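# Six arms sort coloured blocks onto matching tiles

## Task

Move every block onto a tile that matches its colour so that a full face of the block rests on that tile, with no tile holding more than one block; a block counts only if it stays there without a robot supporting it, and at the end all grippers must release and the arms must move away.

## Robot and tools

ROBOTS. Six identical i2rt Big YAM arms, named arm1 to arm6, share the workspace. Each has six revolute joints, a two-finger gripper and a wrist camera. Two fixed cameras, room_a and room_b, watch the room. With joints 1 and 6 at zero and the hand held level and pointing ahead, the wrist camera rides on top of the hand, looking toward the fingertips. The hand reaches roughly 1.0 m from its joint-1 axis at full extension. Joints move at different speeds, so the path between two postures can sweep wide; plan clear of neighbours and objects.

FRAMES. The scene frame has its origin on the floor with +z up. The hand point lies midway between the fingertips; its z axis runs along the fingers and the fingers open and close along its y axis. Each robot's foot pose is real but never printed. Commands are joint angles, not Cartesian poses.

JOINTS (names exactly as used, units in the name, all absolute targets):
- joint1_rad, -2.879 to 2.879 (done within 0.045): turns the whole arm about its foot; positive is counter-clockwise seen from above; zero points the arm the way its foot faces.
- joint2_rad, 0 to 3.141 (0.14): shoulder; zero has the upper arm pointing back and about level, larger values lift it up and then over to the front.
- joint3_rad, 0 to 3.019 (0.09): elbow; zero is fully folded, larger opens it.
- joint4_rad, -1.692 to 1.57 (0.055): hand pitch; positive tilts fingers up.
- joint5_rad, -1.57 to 1.57 (0.03): hand yaw sideways; positive toward the arm's right.
- joint6_rad, -2.094 to 2.094 (0.035): hand roll; positive is clockwise seen from behind.
- gripper_m, 0 to 0.093 (0.003): fingertip gap in metres; each pad grips with about 50 to 62 N, some less.

TOOLS.
execute_actions(actions, cameras): actions is a list holding one action object or none. The action maps robot names ("arm1" to "arm6") to {"joints": {...}}, where each entry is an absolute target for that joint, in radians or metres as above. Any arm or joint can be left out. All named motions start at once and may finish at different times. An unknown key or out-of-range number rejects the whole call and nothing moves. cameras is an optional list of names (the six wrist cameras such as "arm3_cam_wrist", "room_a", "room_b", or "all"); omitted, null or ["all"] gives every camera, [] gives none. An empty actions list just reports state and pictures. The result gives each robot's state (joint_positions and more), then images taken when the call ends, in the order listed on the "pictures" line.
wait(seconds): 0 to 10 s, commands nothing, then returns the same report as an empty action.
zoom_image(camera, region): enlarges part of one camera's most recent full image; region is [x0, y0, x1, y1] in pixels from the top-left, at most 504 by 504.
read_manual(section): returns licence texts only ("licences"); it moves nothing.
finished_scene(scene): pass the current scene's integer to end it irreversibly once the arms have held the last command; the result says whether the goal was met and gives the next task. Replying without any tool call ends everything.

READING RESULTS. joint_status tells how each commanded motion of the last accepted action ended. "off_target": it stopped short and may still be pushing. "contact_stop" or "time_out": the joint gives up its target and holds where it rests, except that after time_out a joint may keep a target within 0.375, 0.375, 0.113, 0.225, 0.075, 0.3 rad (joints 1 to 6) of where it is and keep pushing; on_its_own lists that, and it will move there if freed. To relieve pushing, command the joint its reported position. "joint command not followed" (often with a "cause:" line) means a safety check blocked that arm's joint targets, shown per joint as "not_followed"; the gripper part still runs, and the arm may retry the blocked targets with each later action until given acceptable ones or until the path clears. An empty call never shows this line. on_its_own covers what the call did not command; "held at" is the held target, not the actual angle. A joint left out of an action may still be driving toward an older target. A target very close to the current angle may do nothing. A joint holding weight may sag.

HEAT. Holding loads warms motors, also while you reason. MOTOR HOT appears from 85 °C; at 100 °C an OVER-TEMPERATURE FAULT drops that arm's motors and gripper until cooled, and unreached keys read "limit_stop_at_motor_heat"; resend those targets afterwards. Some heat persists into the next scene.

CAUTIONS. Arms do not stop on contact and can press very hard; avoid pushing into tables, blocks or each other. A hard squeeze between two robots fails the task and ends the run, and a hard collision may too; nothing in the state reports robots touching. The self- and inter-arm check may react late and ignores fingers, gripper housings and wrist cameras. Objects touching robots do not count as collisions. Never knock anything off the work area or onto the floor. Avoid drops, slips and slamming blocks down. Loose objects may get a brief nudge from outside, so check placements before finishing. If a stop is reported, later motion calls in that same reply are skipped. The arms hold the last command while you think, and shorter robot motion time is better.

Each tool is called after "Call:" as a command line: name --argument value for each argument, lists and objects as JSON in quotes; but a table of rows of numbers goes row by row, as --pt "numbers of a row", without its own name.

## Session

I'll start by looking at the current state and the camera images.

Call:
execute_actions --actions '[]'

Scene clock: 0.00 s.
Motor temperatures (°C, as the motors report them): arm1=[21 19 20 21 19 19] | arm2=[20 21 19 19 21 20] | arm3=[20 19 18 19 20 19] | arm4=[20 20 21 21 19 19] | arm5=[21 19 19 20 21 20] | arm6=[19 21 19 20 21 19]
arm1.joint_positions: joint1_rad=+0.406 joint2_rad=+0.456 joint3_rad=+1.575 joint4_rad=-1.578 joint5_rad=-0.256 joint6_rad=-0.114 gripper_m=+0.094
arm1.joint_status: not commanded
arm1.hand: x=-0.1084 y=-0.0846 z=+1.2466 quat_wxyz=(-0.177, +0.794, -0.298, -0.500) (m; scene frame)
arm2.joint_positions: joint1_rad=+0.423 joint2_rad=+0.536 joint3_rad=+1.661 joint4_rad=-1.257 joint5_rad=-0.100 joint6_rad=-0.316 gripper_m=+0.095
arm2.joint_status: not commanded
arm2.hand: x=+1.1205 y=-0.2499 z=+1.3756 quat_wxyz=(-0.574, +0.544, -0.524, -0.316) (m; scene frame)
arm3.joint_positions: joint1_rad=+0.751 joint2_rad=+0.399 joint3_rad=+1.676 joint4_rad=-1.374 joint5_rad=-0.231 joint6_rad=-0.540 gripper_m=+0.094
arm3.joint_status: not commanded
arm3.hand: x=-0.2001 y=+0.9952 z=+1.3113 quat_wxyz=(-0.329, -0.387, -0.630, +0.587) (m; scene frame)
arm4.joint_positions: joint1_rad=-0.601 joint2_rad=+0.281 joint3_rad=+1.647 joint4_rad=-1.398 joint5_rad=-0.081 joint6_rad=-0.467 gripper_m=+0.095
arm4.joint_status: not commanded
arm4.hand: x=-1.0005 y=-0.7333 z=+1.3661 quat_wxyz=(-0.184, -0.541, -0.476, +0.669) (m; scene frame)
arm5.joint_positions: joint1_rad=+0.105 joint2_rad=+0.449 joint3_rad=+1.513 joint4_rad=-1.276 joint5_rad=-0.219 joint6_rad=-0.705 gripper_m=+0.094
arm5.joint_status: not commanded
arm5.hand: x=+1.3916 y=-1.5216 z=+1.2590 quat_wxyz=(-0.613, +0.298, -0.714, +0.160) (m; scene frame)
arm6.joint_positions: joint1_rad=-0.267 joint2_rad=+0.352 joint3_rad=+1.400 joint4_rad=-1.467 joint5_rad=+0.220 joint6_rad=+0.767 gripper_m=+0.095
arm6.joint_status: not commanded
arm6.hand: x=-1.0160 y=+1.8120 z=+1.2351 quat_wxyz=(-0.422, +0.018, -0.835, -0.352) (m; scene frame)
pictures: arm1_cam_wrist, arm2_cam_wrist, arm3_cam_wrist, arm4_cam_wrist, arm5_cam_wrist, arm6_cam_wrist, room_a, room_b
Images, in order (width x height): arm1_cam_wrist 504x504, arm2_cam_wrist 504x504, arm3_cam_wrist 504x504, arm4_cam_wrist 504x504, arm5_cam_wrist 504x504, arm6_cam_wrist 504x504, room_a 504x504, room_b 504x504.

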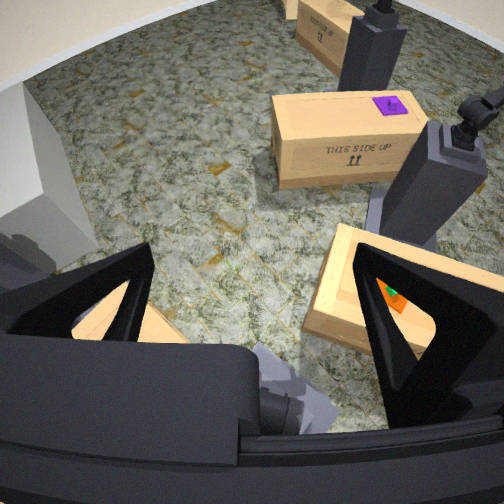

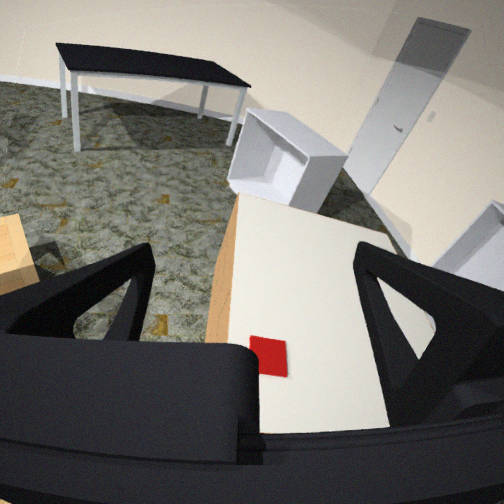

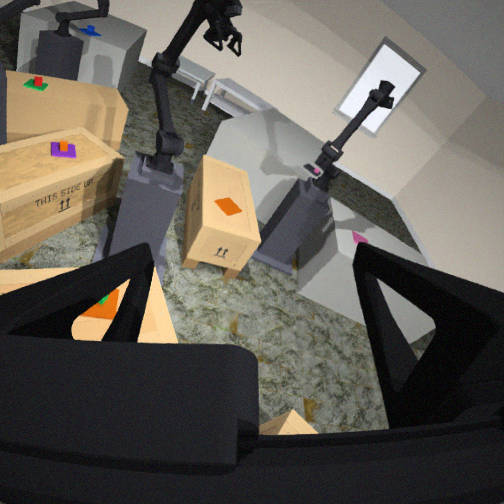

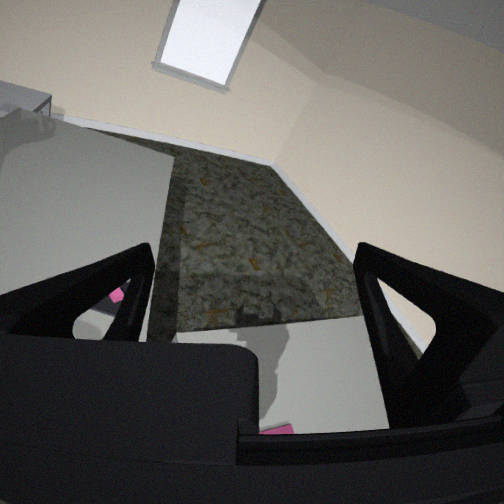

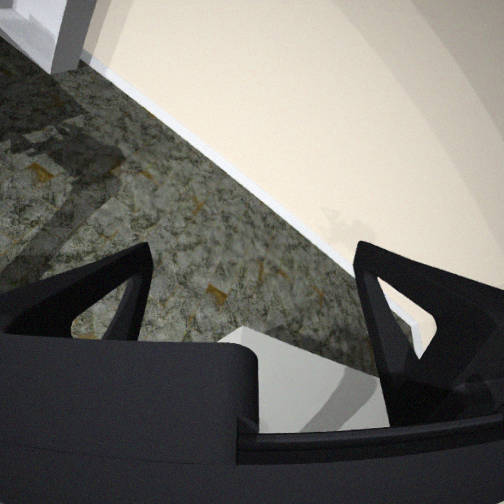

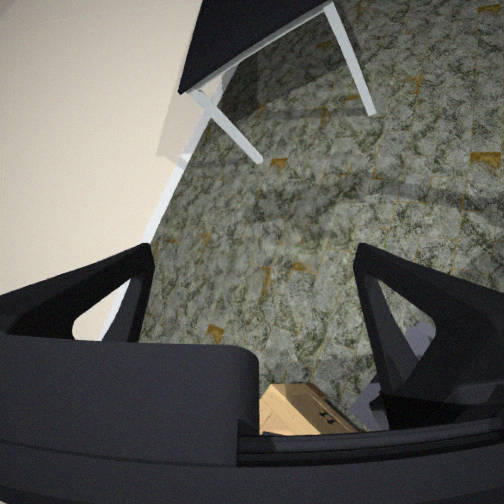

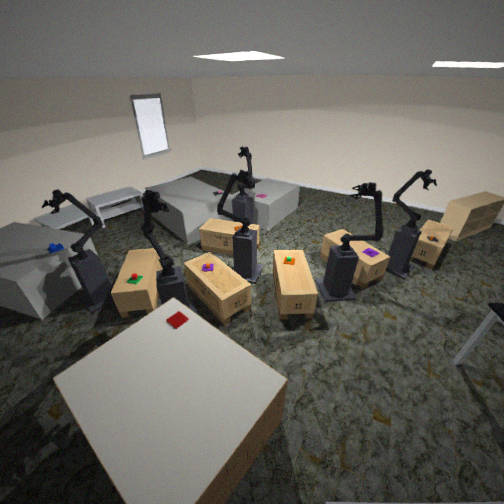

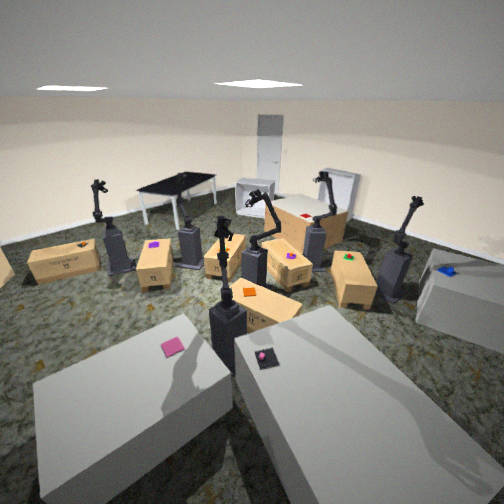

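Call:
zoom_image --camera "room_a" --region '[0, 140, 260, 340]'

Call:
zoom_image --camera "room_a" --region '[240, 140, 504, 340]'

Call:
zoom_image --camera "room_b" --region '[0, 160, 260, 380]'

Call:
zoom_image --camera "room_b" --region '[200, 160, 504, 380]'

Region (0, 140, 260, 340) of room_a's 504x504 image, scaled by 1.938, with more detail than that image has; it fills the top 388 rows of this view, and the rest is white.

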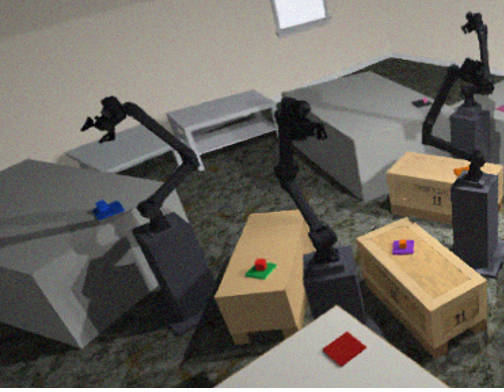

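Region (240, 140, 504, 340) of room_a's 504x504 image, scaled by 1.909, with more detail than that image has; it fills the top 382 rows of this view, and the rest is white.

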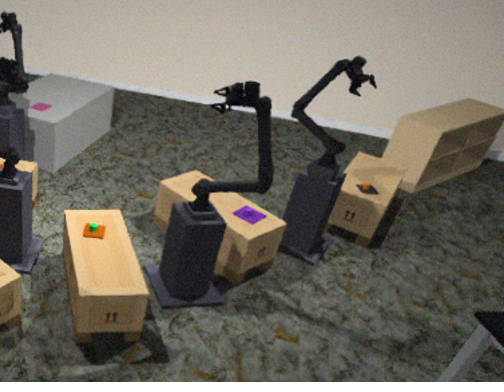

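Region (0, 160, 260, 380) of room_b's 504x504 image, scaled by 1.938, with more detail than that image has; it fills the top 426 rows of this view, and the rest is white.

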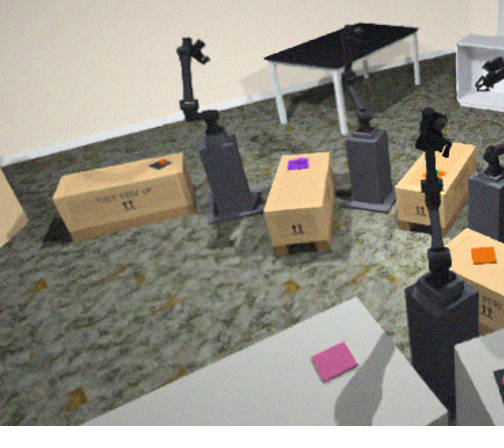

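Region (200, 160, 504, 380) of room_b's 504x504 image, scaled by 1.658, with more detail than that image has; it fills the top 365 rows of this view, and the rest is white.

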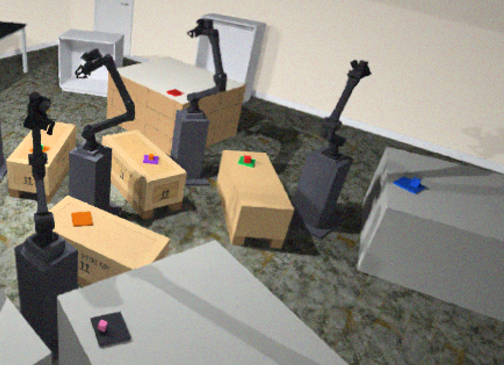

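Call:
execute_actions --actions '[{"arm1": {"joints": {"joint1_rad": -0.1, "joint2_rad": 1.684, "joint3_rad": 1.41, "joint4_rad": -1.297, "joint5_rad": 0, "joint6_rad": 0}}, "arm2": {"joints": {"joint1_rad": -2.2, "joint2_rad": 1.684, "joint3_rad": 1.41, "joint4_rad": -1.297, "joint5_rad": 0, "joint6_rad": 0}}, "arm3": {"joints": {"joint1_rad": -1.216, "joint2_rad": 1.684, "joint3_rad": 1.41, "joint4_rad": -1.297, "joint5_rad": 0, "joint6_rad": 0}}, "arm4": {"joints": {"joint1_rad": -0.12, "joint2_rad": 1.684, "joint3_rad": 1.41, "joint4_rad": -1.297, "joint5_rad": 0, "joint6_rad": 0}}, "arm6": {"joints": {"joint1_rad": 1.1, "joint2_rad": 1.684, "joint3_rad": 1.41, "joint4_rad": -1.297, "joint5_rad": 0, "joint6_rad": 0}}}]'

Scene clock: 122.40 s.
Motor temperatures (°C, as the motors report them): arm1=[21 19 23 21 19 19] | arm2=[20 22 22 19 21 20] | arm3=[20 20 19 19 20 19] | arm4=[20 21 22 21 19 19] | arm5=[21 20 22 20 21 20] | arm6=[19 21 22 20 21 19]
arm1.joint_positions: joint1_rad=-0.100 joint2_rad=+1.689 joint3_rad=+1.404 joint4_rad=-1.301 joint5_rad=-0.003 joint6_rad=-0.008 gripper_m=+0.094
arm1.joint_status: all done
arm1.hand: x=-0.0584 y=+0.3510 z=+0.7917 quat_wxyz=(+0.009, +0.737, -0.676, +0.009) (m; scene frame)
arm2.joint_positions: joint1_rad=-2.204 joint2_rad=+1.692 joint3_rad=+1.406 joint4_rad=-1.284 joint5_rad=+0.000 joint6_rad=-0.007 gripper_m=+0.095
arm2.joint_status: all done
arm2.hand: x=+1.1591 y=-0.8865 z=+0.8313 quat_wxyz=(-0.002, -0.649, -0.760, +0.005) (m; scene frame)
arm3.joint_positions: joint1_rad=-1.223 joint2_rad=+1.702 joint3_rad=+1.400 joint4_rad=-1.294 joint5_rad=-0.001 joint6_rad=-0.011 gripper_m=+0.094
arm3.joint_status: all done
arm3.hand: x=-0.6060 y=+1.3654 z=+0.7624 quat_wxyz=(-0.003, -0.945, +0.327, -0.016) (m; scene frame)
arm4.joint_positions: joint1_rad=-0.129 joint2_rad=+1.683 joint3_rad=+1.418 joint4_rad=-1.306 joint5_rad=-0.001 joint6_rad=-0.011 gripper_m=+0.095
arm4.joint_status: all done
arm4.hand: x=-1.1002 y=-1.2173 z=+0.8517 quat_wxyz=(-0.005, -0.768, -0.641, -0.005) (m; scene frame)
arm5.joint_positions: joint1_rad=+0.105 joint2_rad=+0.449 joint3_rad=+1.513 joint4_rad=-1.276 joint5_rad=-0.219 joint6_rad=-0.705 gripper_m=+0.094
arm5.joint_status: not commanded
arm5.hand: x=+1.3916 y=-1.5216 z=+1.2590 quat_wxyz=(-0.613, +0.298, -0.714, +0.160) (m; scene frame)
arm6.joint_positions: joint1_rad=+1.108 joint2_rad=+1.678 joint3_rad=+1.399 joint4_rad=-1.303 joint5_rad=+0.000 joint6_rad=+0.008 gripper_m=+0.095
arm6.joint_status: all done
arm6.hand: x=-1.4460 y=+2.1110 z=+0.8275 quat_wxyz=(+0.001, +0.917, -0.398, +0.004) (m; scene frame)
pictures: arm1_cam_wrist, arm2_cam_wrist, arm3_cam_wrist, arm4_cam_wrist, arm5_cam_wrist, arm6_cam_wrist, room_a, room_b
Images, in order (width x height): arm1_cam_wrist 504x504, arm2_cam_wrist 504x504, arm3_cam_wrist 504x504, arm4_cam_wrist 504x504, arm5_cam_wrist 504x504, arm6_cam_wrist 504x504, room_a 504x504, room_b 504x504.

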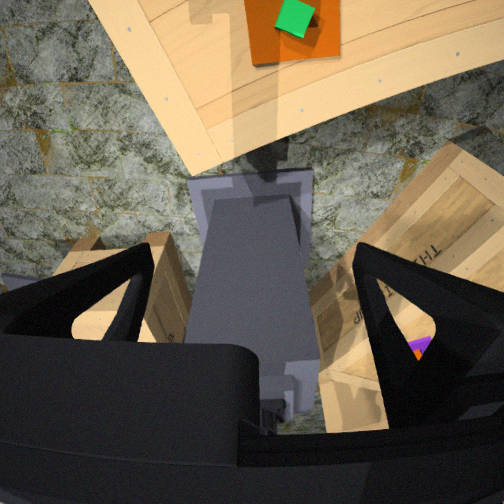

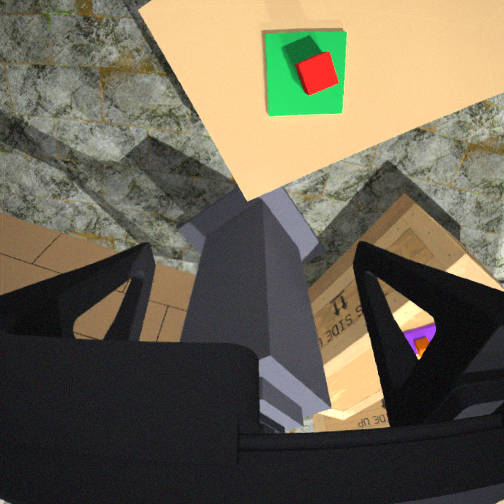

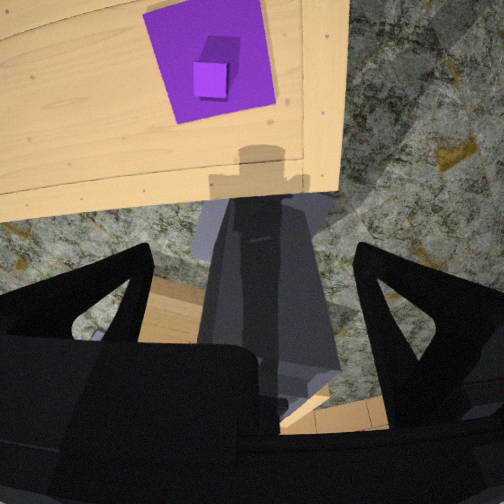

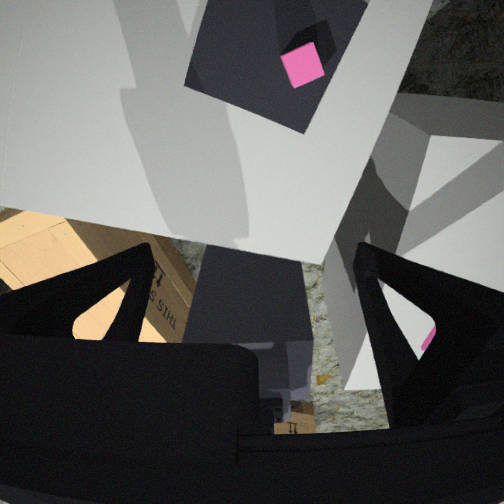

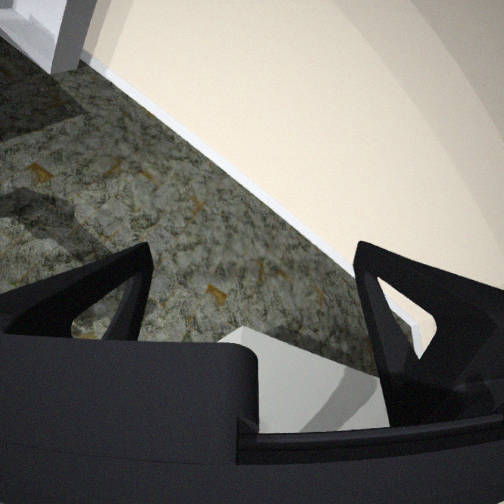

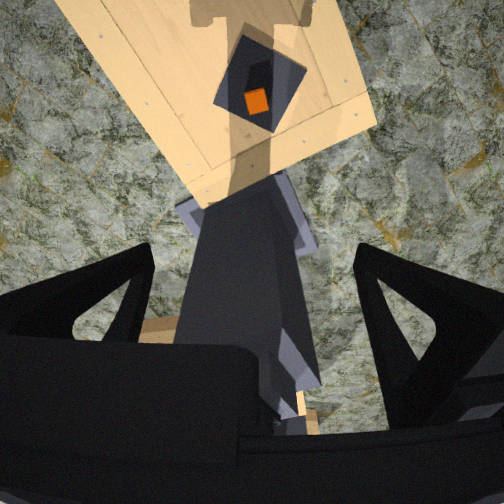

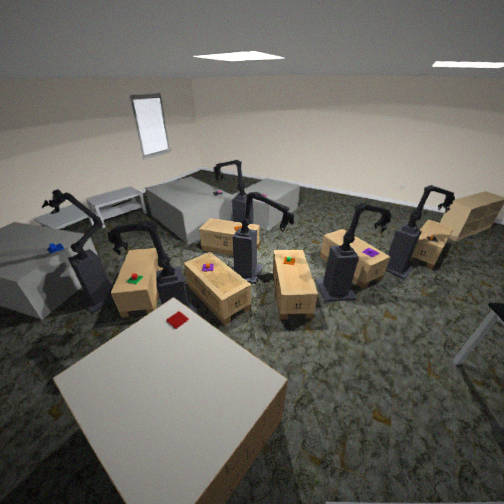

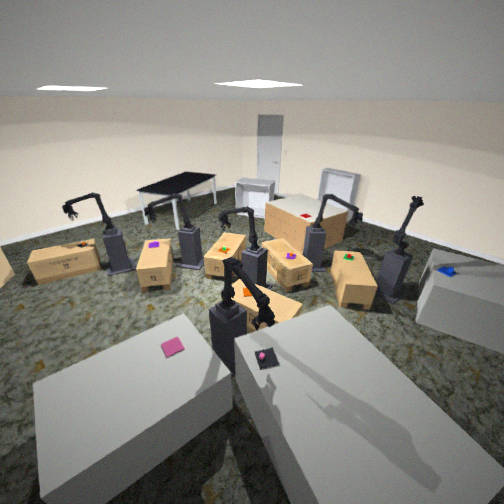

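Call:
zoom_image --camera "arm3_cam_wrist" --region '[130, 0, 350, 200]'

Call:
zoom_image --camera "arm6_cam_wrist" --region '[180, 0, 380, 200]'

Call:
zoom_image --camera "arm1_cam_wrist" --region '[200, 0, 400, 150]'

Call:
zoom_image --camera "arm2_cam_wrist" --region '[220, 0, 420, 150]'

Call:
zoom_image --camera "arm4_cam_wrist" --region '[170, 0, 390, 150]'

Region (130, 0, 350, 200) of arm3_cam_wrist's 504x504 image, scaled by 2.291, with more detail than that image has; it fills the top 458 rows of this view, and the rest is white.

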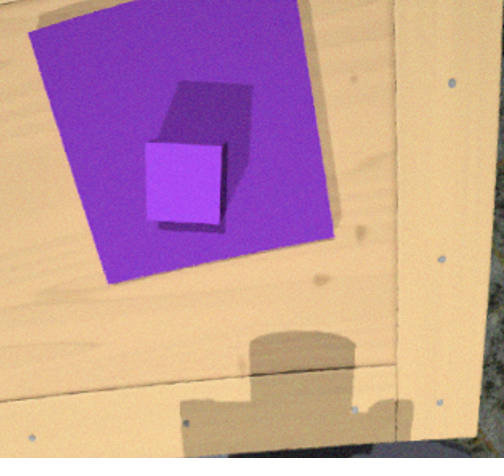

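Region (180, 0, 380, 200) of arm6_cam_wrist's 504x504 image, scaled by 2.520, with more detail than that image has.

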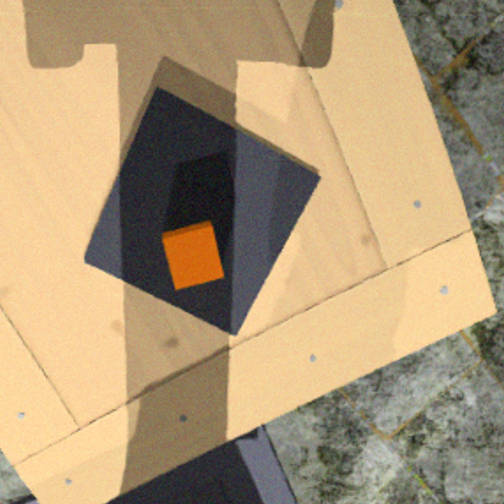

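Region (200, 0, 400, 150) of arm1_cam_wrist's 504x504 image, scaled by 2.520, with more detail than that image has; it fills the top 378 rows of this view, and the rest is white.

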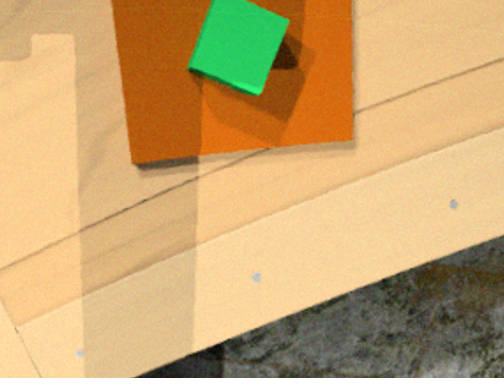

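Region (220, 0, 420, 150) of arm2_cam_wrist's 504x504 image, scaled by 2.520, with more detail than that image has; it fills the top 378 rows of this view, and the rest is white.

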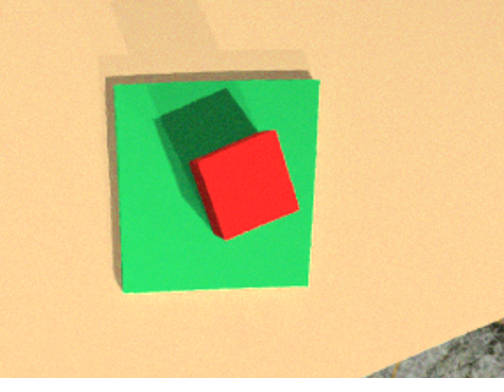

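Region (170, 0, 390, 150) of arm4_cam_wrist's 504x504 image, scaled by 2.291, with more detail than that image has; it fills the top 344 rows of this view, and the rest is white.

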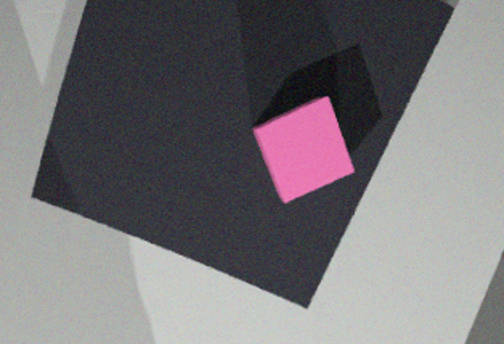

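Call:
execute_actions --actions '[{"arm1": {"joints": {"joint1_rad": -0.182, "joint2_rad": 2.098, "joint3_rad": 1.554, "joint4_rad": -1.027, "joint5_rad": 0, "joint6_rad": 0.2}}, "arm2": {"joints": {"joint1_rad": -2.375, "joint2_rad": 2.015, "joint3_rad": 1.378, "joint4_rad": -0.933, "joint5_rad": 0, "joint6_rad": -0.5}}, "arm3": {"joints": {"joint1_rad": -1.216, "joint2_rad": 1.857, "joint3_rad": 1.215, "joint4_rad": -0.929, "joint5_rad": 0, "joint6_rad": 0}}, "arm4": {"joints": {"joint1_rad": -0.204, "joint2_rad": 1.906, "joint3_rad": 1.531, "joint4_rad": -1.196, "joint5_rad": 0, "joint6_rad": -0.475}}, "arm6": {"joints": {"joint1_rad": 1.093, "joint2_rad": 1.955, "joint3_rad": 1.17, "joint4_rad": -0.785, "joint5_rad": 0, "joint6_rad": -0.255}}}]' --cameras '["arm1_cam_wrist", "arm2_cam_wrist", "arm3_cam_wrist", "arm4_cam_wrist", "arm6_cam_wrist"]'

Scene clock: 177.03 s.
Motor temperatures (°C, as the motors report them): arm1=[21 21 25 21 19 19] | arm2=[20 23 24 19 21 20] | arm3=[20 21 22 19 20 19] | arm4=[20 22 25 21 19 19] | arm5=[21 20 22 21 21 20] | arm6=[19 22 23 20 21 19]
arm1.joint_positions: joint1_rad=-0.190 joint2_rad=+2.098 joint3_rad=+1.541 joint4_rad=-1.036 joint5_rad=-0.002 joint6_rad=+0.192 gripper_m=+0.094
arm1.joint_status: all done
arm1.hand: x=-0.0123 y=+0.4436 z=+0.6213 quat_wxyz=(+0.011, +0.632, -0.775, +0.013) (m; scene frame)
arm2.joint_positions: joint1_rad=-2.385 joint2_rad=+2.038 joint3_rad=+1.362 joint4_rad=-0.947 joint5_rad=+0.000 joint6_rad=-0.491 gripper_m=+0.095
arm2.joint_status: all done
arm2.hand: x=+1.0666 y=-0.9305 z=+0.6410 quat_wxyz=(+0.012, -0.527, -0.849, -0.018) (m; scene frame)
arm3.joint_positions: joint1_rad=-1.223 joint2_rad=+1.876 joint3_rad=+1.191 joint4_rad=-0.938 joint5_rad=-0.001 joint6_rad=-0.011 gripper_m=+0.094
arm3.joint_status: all done
arm3.hand: x=-0.5935 y=+1.3566 z=+0.6087 quat_wxyz=(-0.008, -0.945, +0.327, -0.030) (m; scene frame)
arm4.joint_positions: joint1_rad=-0.205 joint2_rad=+1.906 joint3_rad=+1.498 joint4_rad=-1.206 joint5_rad=-0.001 joint6_rad=-0.464 gripper_m=+0.095
arm4.joint_status: all done
arm4.hand: x=-1.1495 y=-1.2568 z=+0.7660 quat_wxyz=(+0.003, -0.634, -0.773, -0.024) (m; scene frame)
arm5.joint_positions: joint1_rad=+0.105 joint2_rad=+0.449 joint3_rad=+1.513 joint4_rad=-1.276 joint5_rad=-0.219 joint6_rad=-0.705 gripper_m=+0.094
arm5.joint_status: not commanded
arm5.hand: x=+1.3916 y=-1.5216 z=+1.2590 quat_wxyz=(-0.613, +0.298, -0.714, +0.160) (m; scene frame)
arm6.joint_positions: joint1_rad=+1.101 joint2_rad=+1.965 joint3_rad=+1.144 joint4_rad=-0.801 joint5_rad=+0.000 joint6_rad=-0.247 gripper_m=+0.095
arm6.joint_status: all done
arm6.hand: x=-1.4325 y=+2.1019 z=+0.6082 quat_wxyz=(+0.012, +0.959, -0.281, +0.021) (m; scene frame)
pictures: arm1_cam_wrist, arm2_cam_wrist, arm3_cam_wrist, arm4_cam_wrist, arm6_cam_wrist
Images, in order (width x height): arm1_cam_wrist 504x504, arm2_cam_wrist 504x504, arm3_cam_wrist 504x504, arm4_cam_wrist 504x504, arm6_cam_wrist 504x504.

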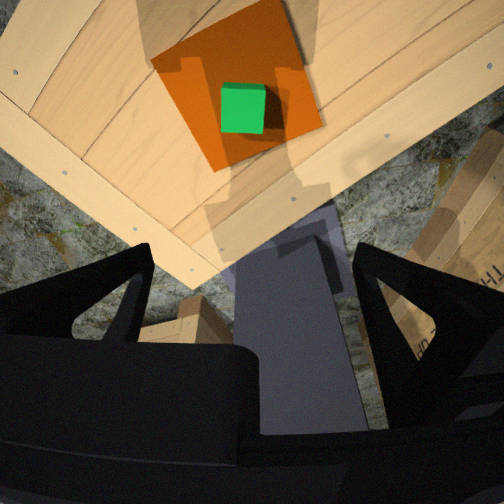

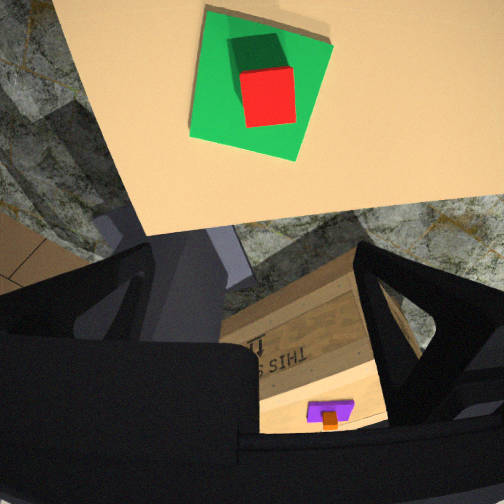

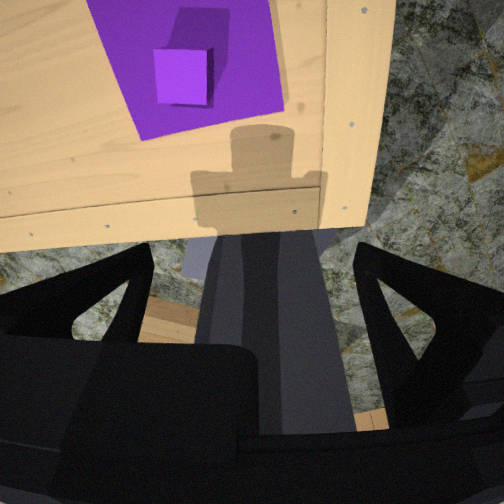

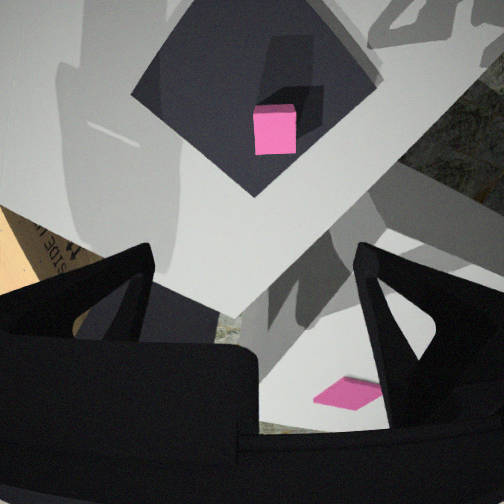

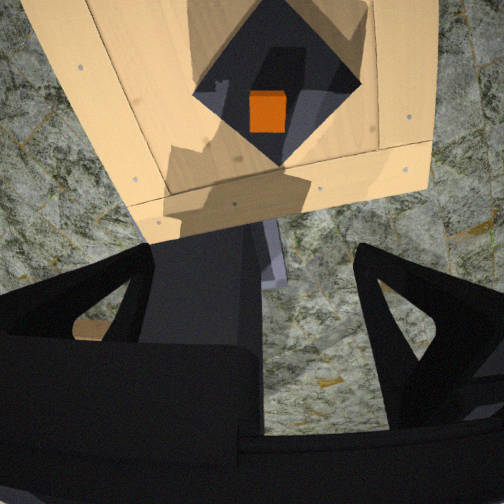

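Call:
zoom_image --camera "arm3_cam_wrist" --region '[80, 0, 300, 160]'

Call:
zoom_image --camera "arm1_cam_wrist" --region '[140, 0, 340, 180]'

Call:
zoom_image --camera "arm2_cam_wrist" --region '[170, 0, 350, 170]'

Call:
zoom_image --camera "arm4_cam_wrist" --region '[200, 60, 350, 200]'

Call:
zoom_image --camera "arm6_cam_wrist" --region '[180, 0, 380, 180]'

Region (80, 0, 300, 160) of arm3_cam_wrist's 504x504 image, scaled by 2.291, with more detail than that image has; it fills the top 367 rows of this view, and the rest is white.

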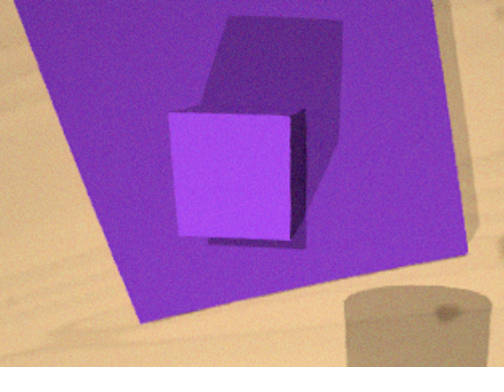

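Region (140, 0, 340, 180) of arm1_cam_wrist's 504x504 image, scaled by 2.520, with more detail than that image has; it fills the top 454 rows of this view, and the rest is white.

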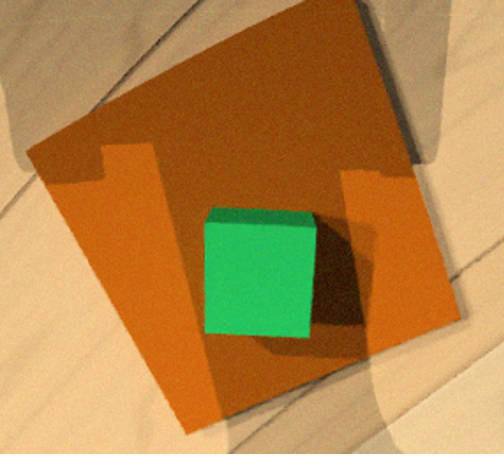

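Region (170, 0, 350, 170) of arm2_cam_wrist's 504x504 image, scaled by 2.800, with more detail than that image has.

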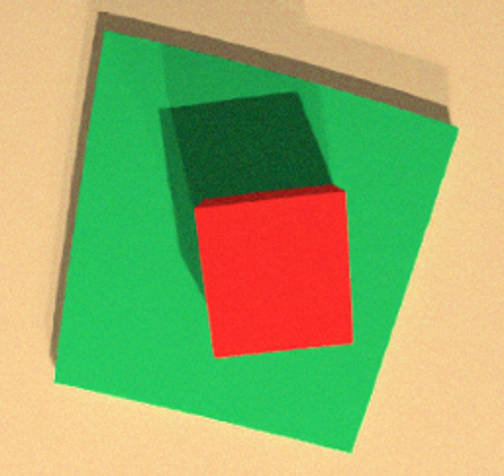

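Region (200, 60, 350, 200) of arm4_cam_wrist's 504x504 image, scaled by 3.360, with more detail than that image has; it fills the top 470 rows of this view, and the rest is white.

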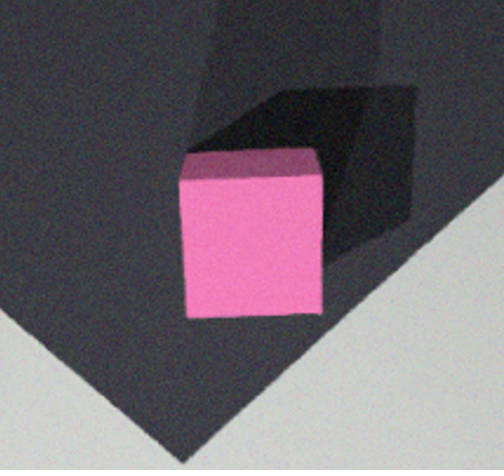

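Region (180, 0, 380, 180) of arm6_cam_wrist's 504x504 image, scaled by 2.520, with more detail than that image has; it fills the top 454 rows of this view, and the rest is white.

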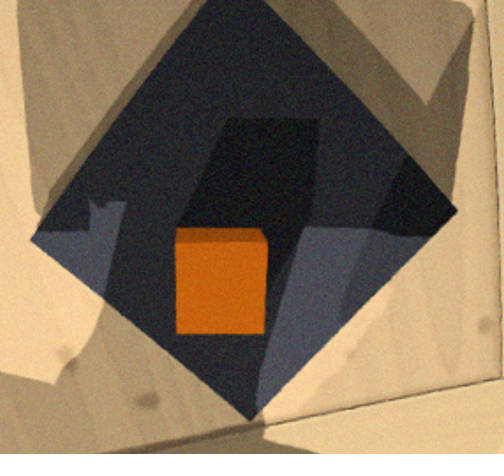

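Call:
execute_actions --actions '[{"arm1": {"joints": {"joint1_rad": -0.186, "joint2_rad": 2.24, "joint3_rad": 1.592, "joint4_rad": -0.89, "joint5_rad": 0, "joint6_rad": 0.2}}, "arm2": {"joints": {"joint1_rad": -2.375, "joint2_rad": 2.21, "joint3_rad": 1.42, "joint4_rad": -0.745, "joint5_rad": 0, "joint6_rad": -0.6}}, "arm3": {"joints": {"joint1_rad": 0.2, "joint2_rad": 1.2, "joint3_rad": 1.0, "joint4_rad": -1.37, "joint5_rad": 0, "joint6_rad": 0}}, "arm4": {"joints": {"joint1_rad": -0.223, "joint2_rad": 1.976, "joint3_rad": 1.445, "joint4_rad": -1.03, "joint5_rad": 0, "joint6_rad": -0.51}}, "arm6": {"joints": {"joint1_rad": 1.075, "joint2_rad": 2.185, "joint3_rad": 1.17, "joint4_rad": -0.507, "joint5_rad": 0, "joint6_rad": -0.255}}}]' --cameras '["arm1_cam_wrist", "arm2_cam_wrist", "arm4_cam_wrist", "arm6_cam_wrist"]'

Scene clock: 271.03 s.
Motor temperatures (°C, as the motors report them): arm1=[21 24 26 21 19 19] | arm2=[20 26 25 19 21 20] | arm3=[20 22 22 19 20 19] | arm4=[20 25 29 21 19 19] | arm5=[21 20 23 21 21 20] | arm6=[19 24 23 20 21 19]
arm1.joint_positions: joint1_rad=-0.190 joint2_rad=+2.249 joint3_rad=+1.567 joint4_rad=-0.900 joint5_rad=-0.002 joint6_rad=+0.192 gripper_m=+0.094
arm1.joint_status: all done
arm1.hand: x=-0.0119 y=+0.4589 z=+0.5416 quat_wxyz=(+0.007, +0.632, -0.775, +0.009) (m; scene frame)
arm2.joint_positions: joint1_rad=-2.385 joint2_rad=+2.222 joint3_rad=+1.393 joint4_rad=-0.758 joint5_rad=+0.000 joint6_rad=-0.591 gripper_m=+0.095
arm2.joint_status: all done
arm2.hand: x=+1.0656 y=-0.9525 z=+0.5508 quat_wxyz=(+0.003, -0.484, -0.875, -0.002) (m; scene frame)
arm3.joint_positions: joint1_rad=+0.199 joint2_rad=+1.198 joint3_rad=+0.992 joint4_rad=-1.362 joint5_rad=-0.001 joint6_rad=-0.011 gripper_m=+0.094
arm3.joint_status: all done
arm3.hand: x=-0.4554 y=+0.8359 z=+0.8102 quat_wxyz=(-0.003, -0.929, -0.369, -0.004) (m; scene frame)
arm4.joint_positions: joint1_rad=-0.209 joint2_rad=+1.966 joint3_rad=+1.456 joint4_rad=-1.045 joint5_rad=-0.001 joint6_rad=-0.499 gripper_m=+0.095
arm4.joint_status: all done
arm4.hand: x=-1.1552 y=-1.2726 z=+0.7192 quat_wxyz=(-0.009, -0.622, -0.783, +0.003) (m; scene frame)
arm5.joint_positions: joint1_rad=+0.105 joint2_rad=+0.449 joint3_rad=+1.513 joint4_rad=-1.276 joint5_rad=-0.219 joint6_rad=-0.705 gripper_m=+0.094
arm5.joint_status: not commanded
arm5.hand: x=+1.3916 y=-1.5216 z=+1.2590 quat_wxyz=(-0.613, +0.298, -0.714, +0.160) (m; scene frame)
arm6.joint_positions: joint1_rad=+1.080 joint2_rad=+2.196 joint3_rad=+1.157 joint4_rad=-0.524 joint5_rad=+0.000 joint6_rad=-0.248 gripper_m=+0.095
arm6.joint_status: all done
arm6.hand: x=-1.4360 y=+2.1212 z=+0.5017 quat_wxyz=(-0.003, +0.957, -0.291, -0.004) (m; scene frame)
pictures: arm1_cam_wrist, arm2_cam_wrist, arm4_cam_wrist, arm6_cam_wrist
Images, in order (width x height): arm1_cam_wrist 504x504, arm2_cam_wrist 504x504, arm4_cam_wrist 504x504, arm6_cam_wrist 504x504.

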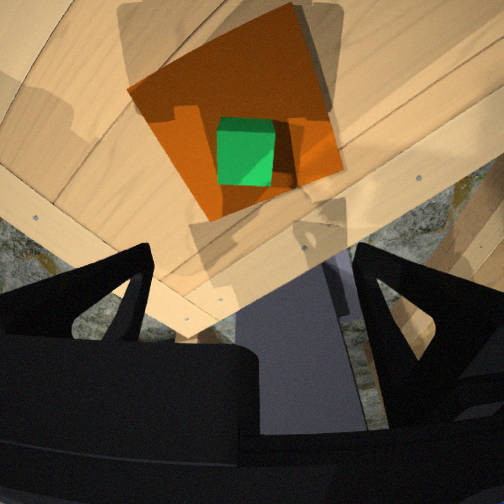

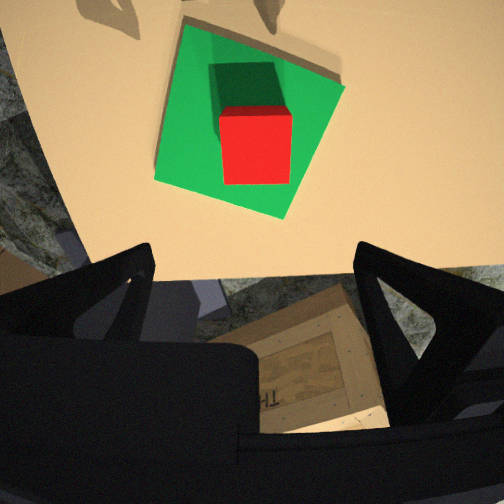

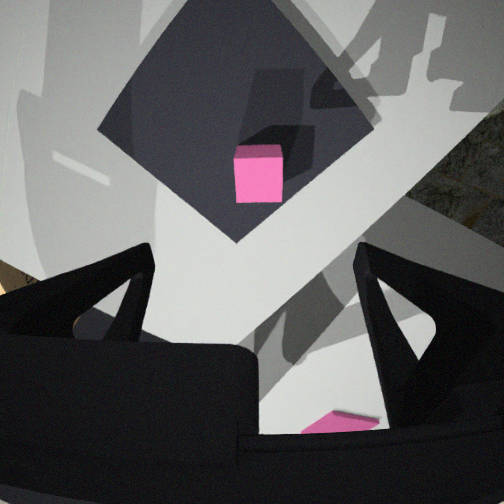

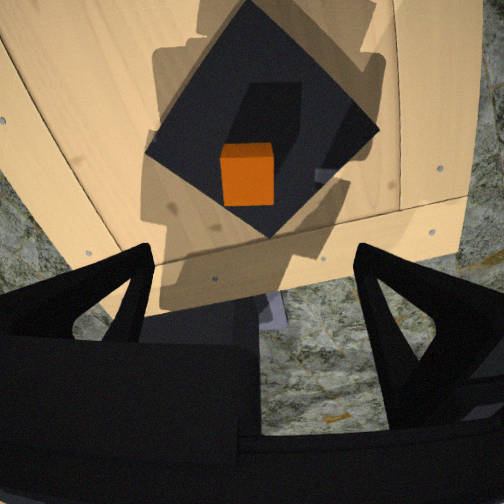

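Call:
execute_actions --actions '[{"arm1": {"joints": {"joint1_rad": -0.178, "joint2_rad": 2.415, "joint3_rad": 1.612, "joint4_rad": -0.714}}, "arm2": {"joints": {"joint1_rad": -2.372, "joint2_rad": 2.44, "joint3_rad": 1.505, "joint4_rad": -0.593}}, "arm4": {"joints": {"joint1_rad": -0.235, "joint2_rad": 2.10, "joint3_rad": 1.385, "joint4_rad": -0.853}}, "arm6": {"joints": {"joint2_rad": 2.348, "joint3_rad": 1.235, "joint4_rad": -0.414}}}]' --cameras '["arm1_cam_wrist", "arm2_cam_wrist", "arm4_cam_wrist", "arm6_cam_wrist"]'

Scene clock: 305.87 s.
Motor temperatures (°C, as the motors report them): arm1=[21 25 26 21 19 19] | arm2=[20 27 25 19 21 20] | arm3=[20 21 23 19 20 19] | arm4=[20 25 27 21 19 19] | arm5=[21 20 23 21 21 20] | arm6=[19 24 22 20 21 19]
arm1.joint_positions: joint1_rad=-0.188 joint2_rad=+2.424 joint3_rad=+1.595 joint4_rad=-0.724 joint5_rad=-0.002 joint6_rad=+0.192 gripper_m=+0.094
arm1.joint_status: all done
arm1.hand: x=-0.0125 y=+0.4658 z=+0.4460 quat_wxyz=(-0.002, +0.632, -0.775, -0.002) (m; scene frame)
arm2.joint_positions: joint1_rad=-2.385 joint2_rad=+2.455 joint3_rad=+1.493 joint4_rad=-0.604 joint5_rad=+0.000 joint6_rad=-0.591 gripper_m=+0.095
arm2.joint_status: all done
arm2.hand: x=+1.0646 y=-0.9715 z=+0.4469 quat_wxyz=(-0.002, -0.484, -0.875, +0.007) (m; scene frame)
arm3.joint_positions: joint1_rad=+0.199 joint2_rad=+1.198 joint3_rad=+0.992 joint4_rad=-1.362 joint5_rad=-0.001 joint6_rad=-0.011 gripper_m=+0.094
arm3.joint_status: not commanded
arm3.hand: x=-0.4554 y=+0.8359 z=+0.8102 quat_wxyz=(-0.003, -0.929, -0.369, -0.004) (m; scene frame)
arm4.joint_positions: joint1_rad=-0.224 joint2_rad=+2.103 joint3_rad=+1.388 joint4_rad=-0.868 joint5_rad=-0.001 joint6_rad=-0.499 gripper_m=+0.095
arm4.joint_status: all done
arm4.hand: x=-1.1595 y=-1.2615 z=+0.6240 quat_wxyz=(-0.004, -0.628, -0.778, -0.009) (m; scene frame)
arm5.joint_positions: joint1_rad=+0.105 joint2_rad=+0.449 joint3_rad=+1.513 joint4_rad=-1.276 joint5_rad=-0.219 joint6_rad=-0.705 gripper_m=+0.094
arm5.joint_status: not commanded
arm5.hand: x=+1.3916 y=-1.5216 z=+1.2590 quat_wxyz=(-0.613, +0.298, -0.714, +0.160) (m; scene frame)
arm6.joint_positions: joint1_rad=+1.080 joint2_rad=+2.348 joint3_rad=+1.227 joint4_rad=-0.425 joint5_rad=+0.000 joint6_rad=-0.248 gripper_m=+0.095
arm6.joint_status: all done
arm6.hand: x=-1.4455 y=+2.1319 z=+0.4425 quat_wxyz=(-0.008, +0.957, -0.291, -0.012) (m; scene frame)
pictures: arm1_cam_wrist, arm2_cam_wrist, arm4_cam_wrist, arm6_cam_wrist
Images, in order (width x height): arm1_cam_wrist 504x504, arm2_cam_wrist 504x504, arm4_cam_wrist 504x504, arm6_cam_wrist 504x504.

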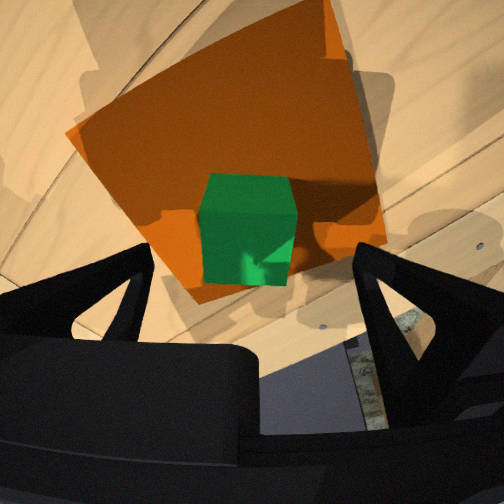

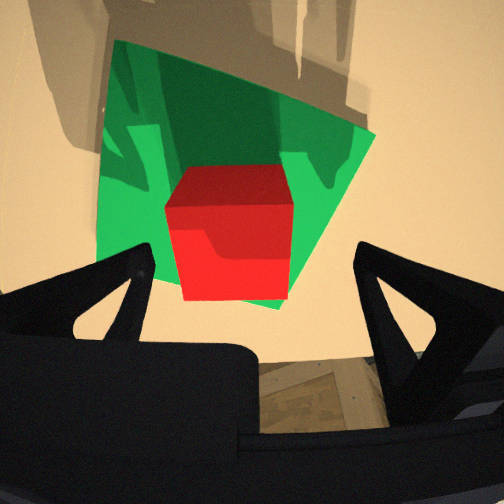

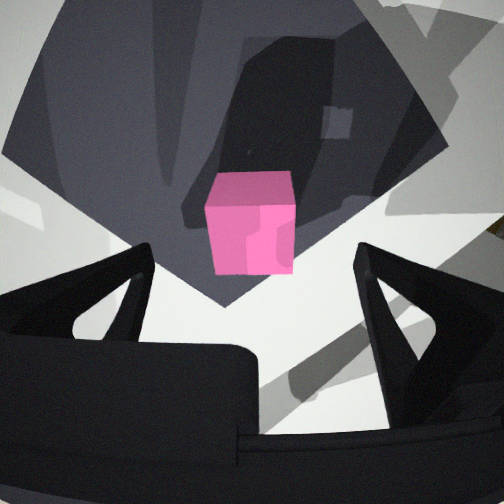

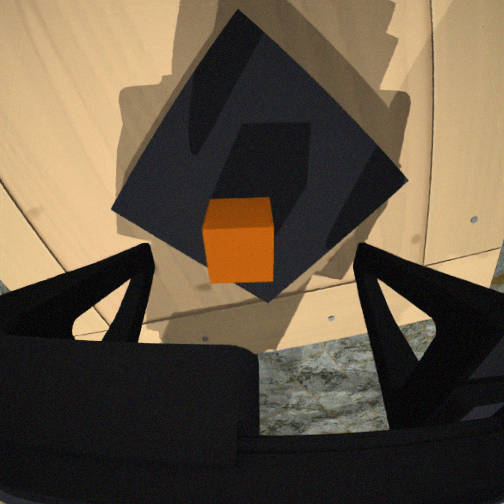

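Call:
zoom_image --camera "arm2_cam_wrist" --region '[60, 150, 450, 440]'

Region (60, 150, 450, 440) of arm2_cam_wrist's 504x504 image, scaled by 1.292, with more detail than that image has; it fills the top 375 rows of this view, and the rest is white.

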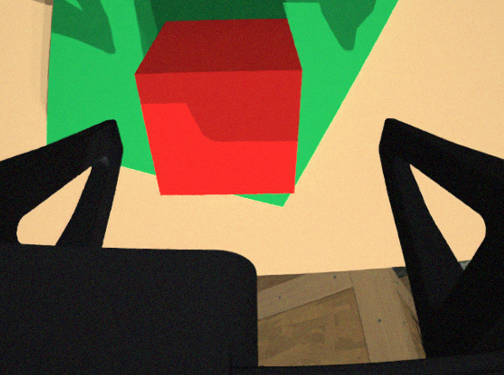

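Call:
execute_actions --actions '[{"arm1": {"joints": {"joint2_rad": 2.472, "joint3_rad": 1.654, "joint4_rad": -0.702}}, "arm2": {"joints": {"joint1_rad": -2.352, "joint2_rad": 2.499, "joint3_rad": 1.541, "joint4_rad": -0.575}}, "arm4": {"joints": {"joint1_rad": -0.208, "joint2_rad": 2.139, "joint3_rad": 1.43, "joint4_rad": -0.82}}, "arm6": {"joints": {"joint1_rad": 1.097, "joint2_rad": 2.42, "joint3_rad": 1.266, "joint4_rad": -0.397}}}]' --cameras '["arm1_cam_wrist", "arm2_cam_wrist", "arm4_cam_wrist", "arm6_cam_wrist"]'

Scene clock: 374.27 s.
Motor temperatures (°C, as the motors report them): arm1=[21 27 26 21 19 19] | arm2=[20 28 24 19 21 20] | arm3=[20 21 24 19 20 19] | arm4=[20 26 26 21 19 19] | arm5=[21 20 23 21 21 20] | arm6=[19 24 22 20 21 19]
arm1.joint_positions: joint1_rad=-0.188 joint2_rad=+2.453 joint3_rad=+1.623 joint4_rad=-0.710 joint5_rad=-0.002 joint6_rad=+0.192 gripper_m=+0.094
arm1.joint_status: all done
arm1.hand: x=-0.0124 y=+0.4742 z=+0.4361 quat_wxyz=(-0.006, +0.632, -0.775, -0.007) (m; scene frame)
arm2.joint_positions: joint1_rad=-2.359 joint2_rad=+2.480 joint3_rad=+1.506 joint4_rad=-0.588 joint5_rad=+0.000 joint6_rad=-0.591 gripper_m=+0.095
arm2.joint_status: all done
arm2.hand: x=+1.0798 y=-0.9733 z=+0.4356 quat_wxyz=(-0.003, -0.473, -0.881, +0.009) (m; scene frame)
arm3.joint_positions: joint1_rad=+0.199 joint2_rad=+1.198 joint3_rad=+0.992 joint4_rad=-1.362 joint5_rad=-0.001 joint6_rad=-0.011 gripper_m=+0.094
arm3.joint_status: not commanded
arm3.hand: x=-0.4554 y=+0.8359 z=+0.8102 quat_wxyz=(-0.003, -0.929, -0.369, -0.004) (m; scene frame)
arm4.joint_positions: joint1_rad=-0.222 joint2_rad=+2.111 joint3_rad=+1.388 joint4_rad=-0.836 joint5_rad=-0.001 joint6_rad=-0.499 gripper_m=+0.095
arm4.joint_status: all done
arm4.hand: x=-1.1606 y=-1.2676 z=+0.6193 quat_wxyz=(-0.008, -0.627, -0.779, +0.002) (m; scene frame)
arm5.joint_positions: joint1_rad=+0.105 joint2_rad=+0.449 joint3_rad=+1.513 joint4_rad=-1.276 joint5_rad=-0.219 joint6_rad=-0.705 gripper_m=+0.094
arm5.joint_status: not commanded
arm5.hand: x=+1.3916 y=-1.5216 z=+1.2590 quat_wxyz=(-0.613, +0.298, -0.714, +0.160) (m; scene frame)
arm6.joint_positions: joint1_rad=+1.089 joint2_rad=+2.407 joint3_rad=+1.253 joint4_rad=-0.411 joint5_rad=+0.000 joint6_rad=-0.248 gripper_m=+0.095
arm6.joint_status: all done
arm6.hand: x=-1.4466 y=+2.1259 z=+0.4179 quat_wxyz=(-0.003, +0.958, -0.287, -0.003) (m; scene frame)
pictures: arm1_cam_wrist, arm2_cam_wrist, arm4_cam_wrist, arm6_cam_wrist
Images, in order (width x height): arm1_cam_wrist 504x504, arm2_cam_wrist 504x504, arm4_cam_wrist 504x504, arm6_cam_wrist 504x504.

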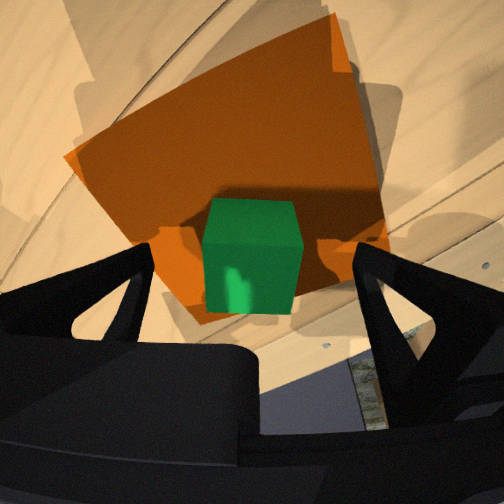

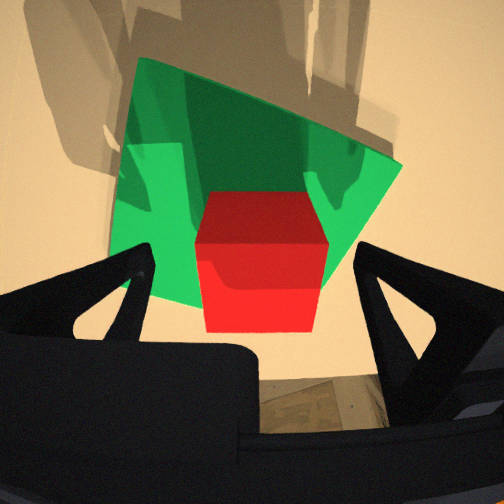

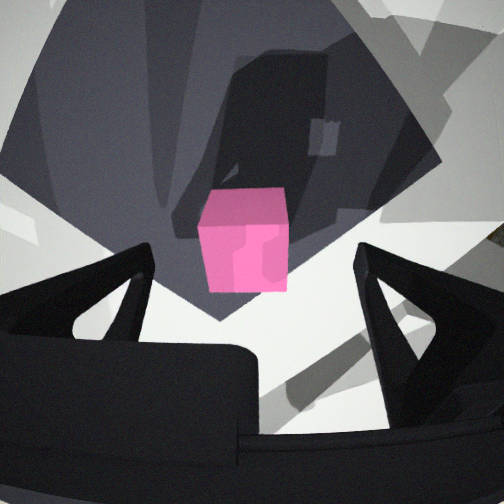

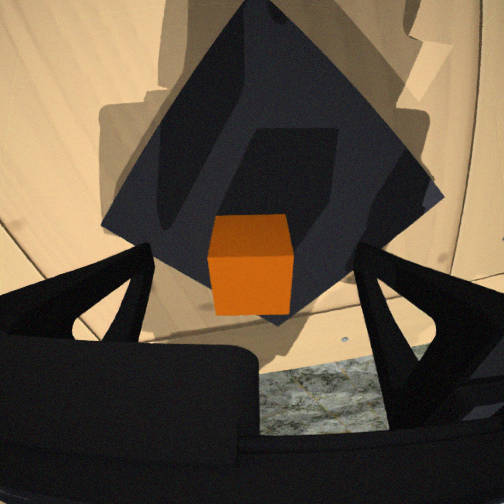

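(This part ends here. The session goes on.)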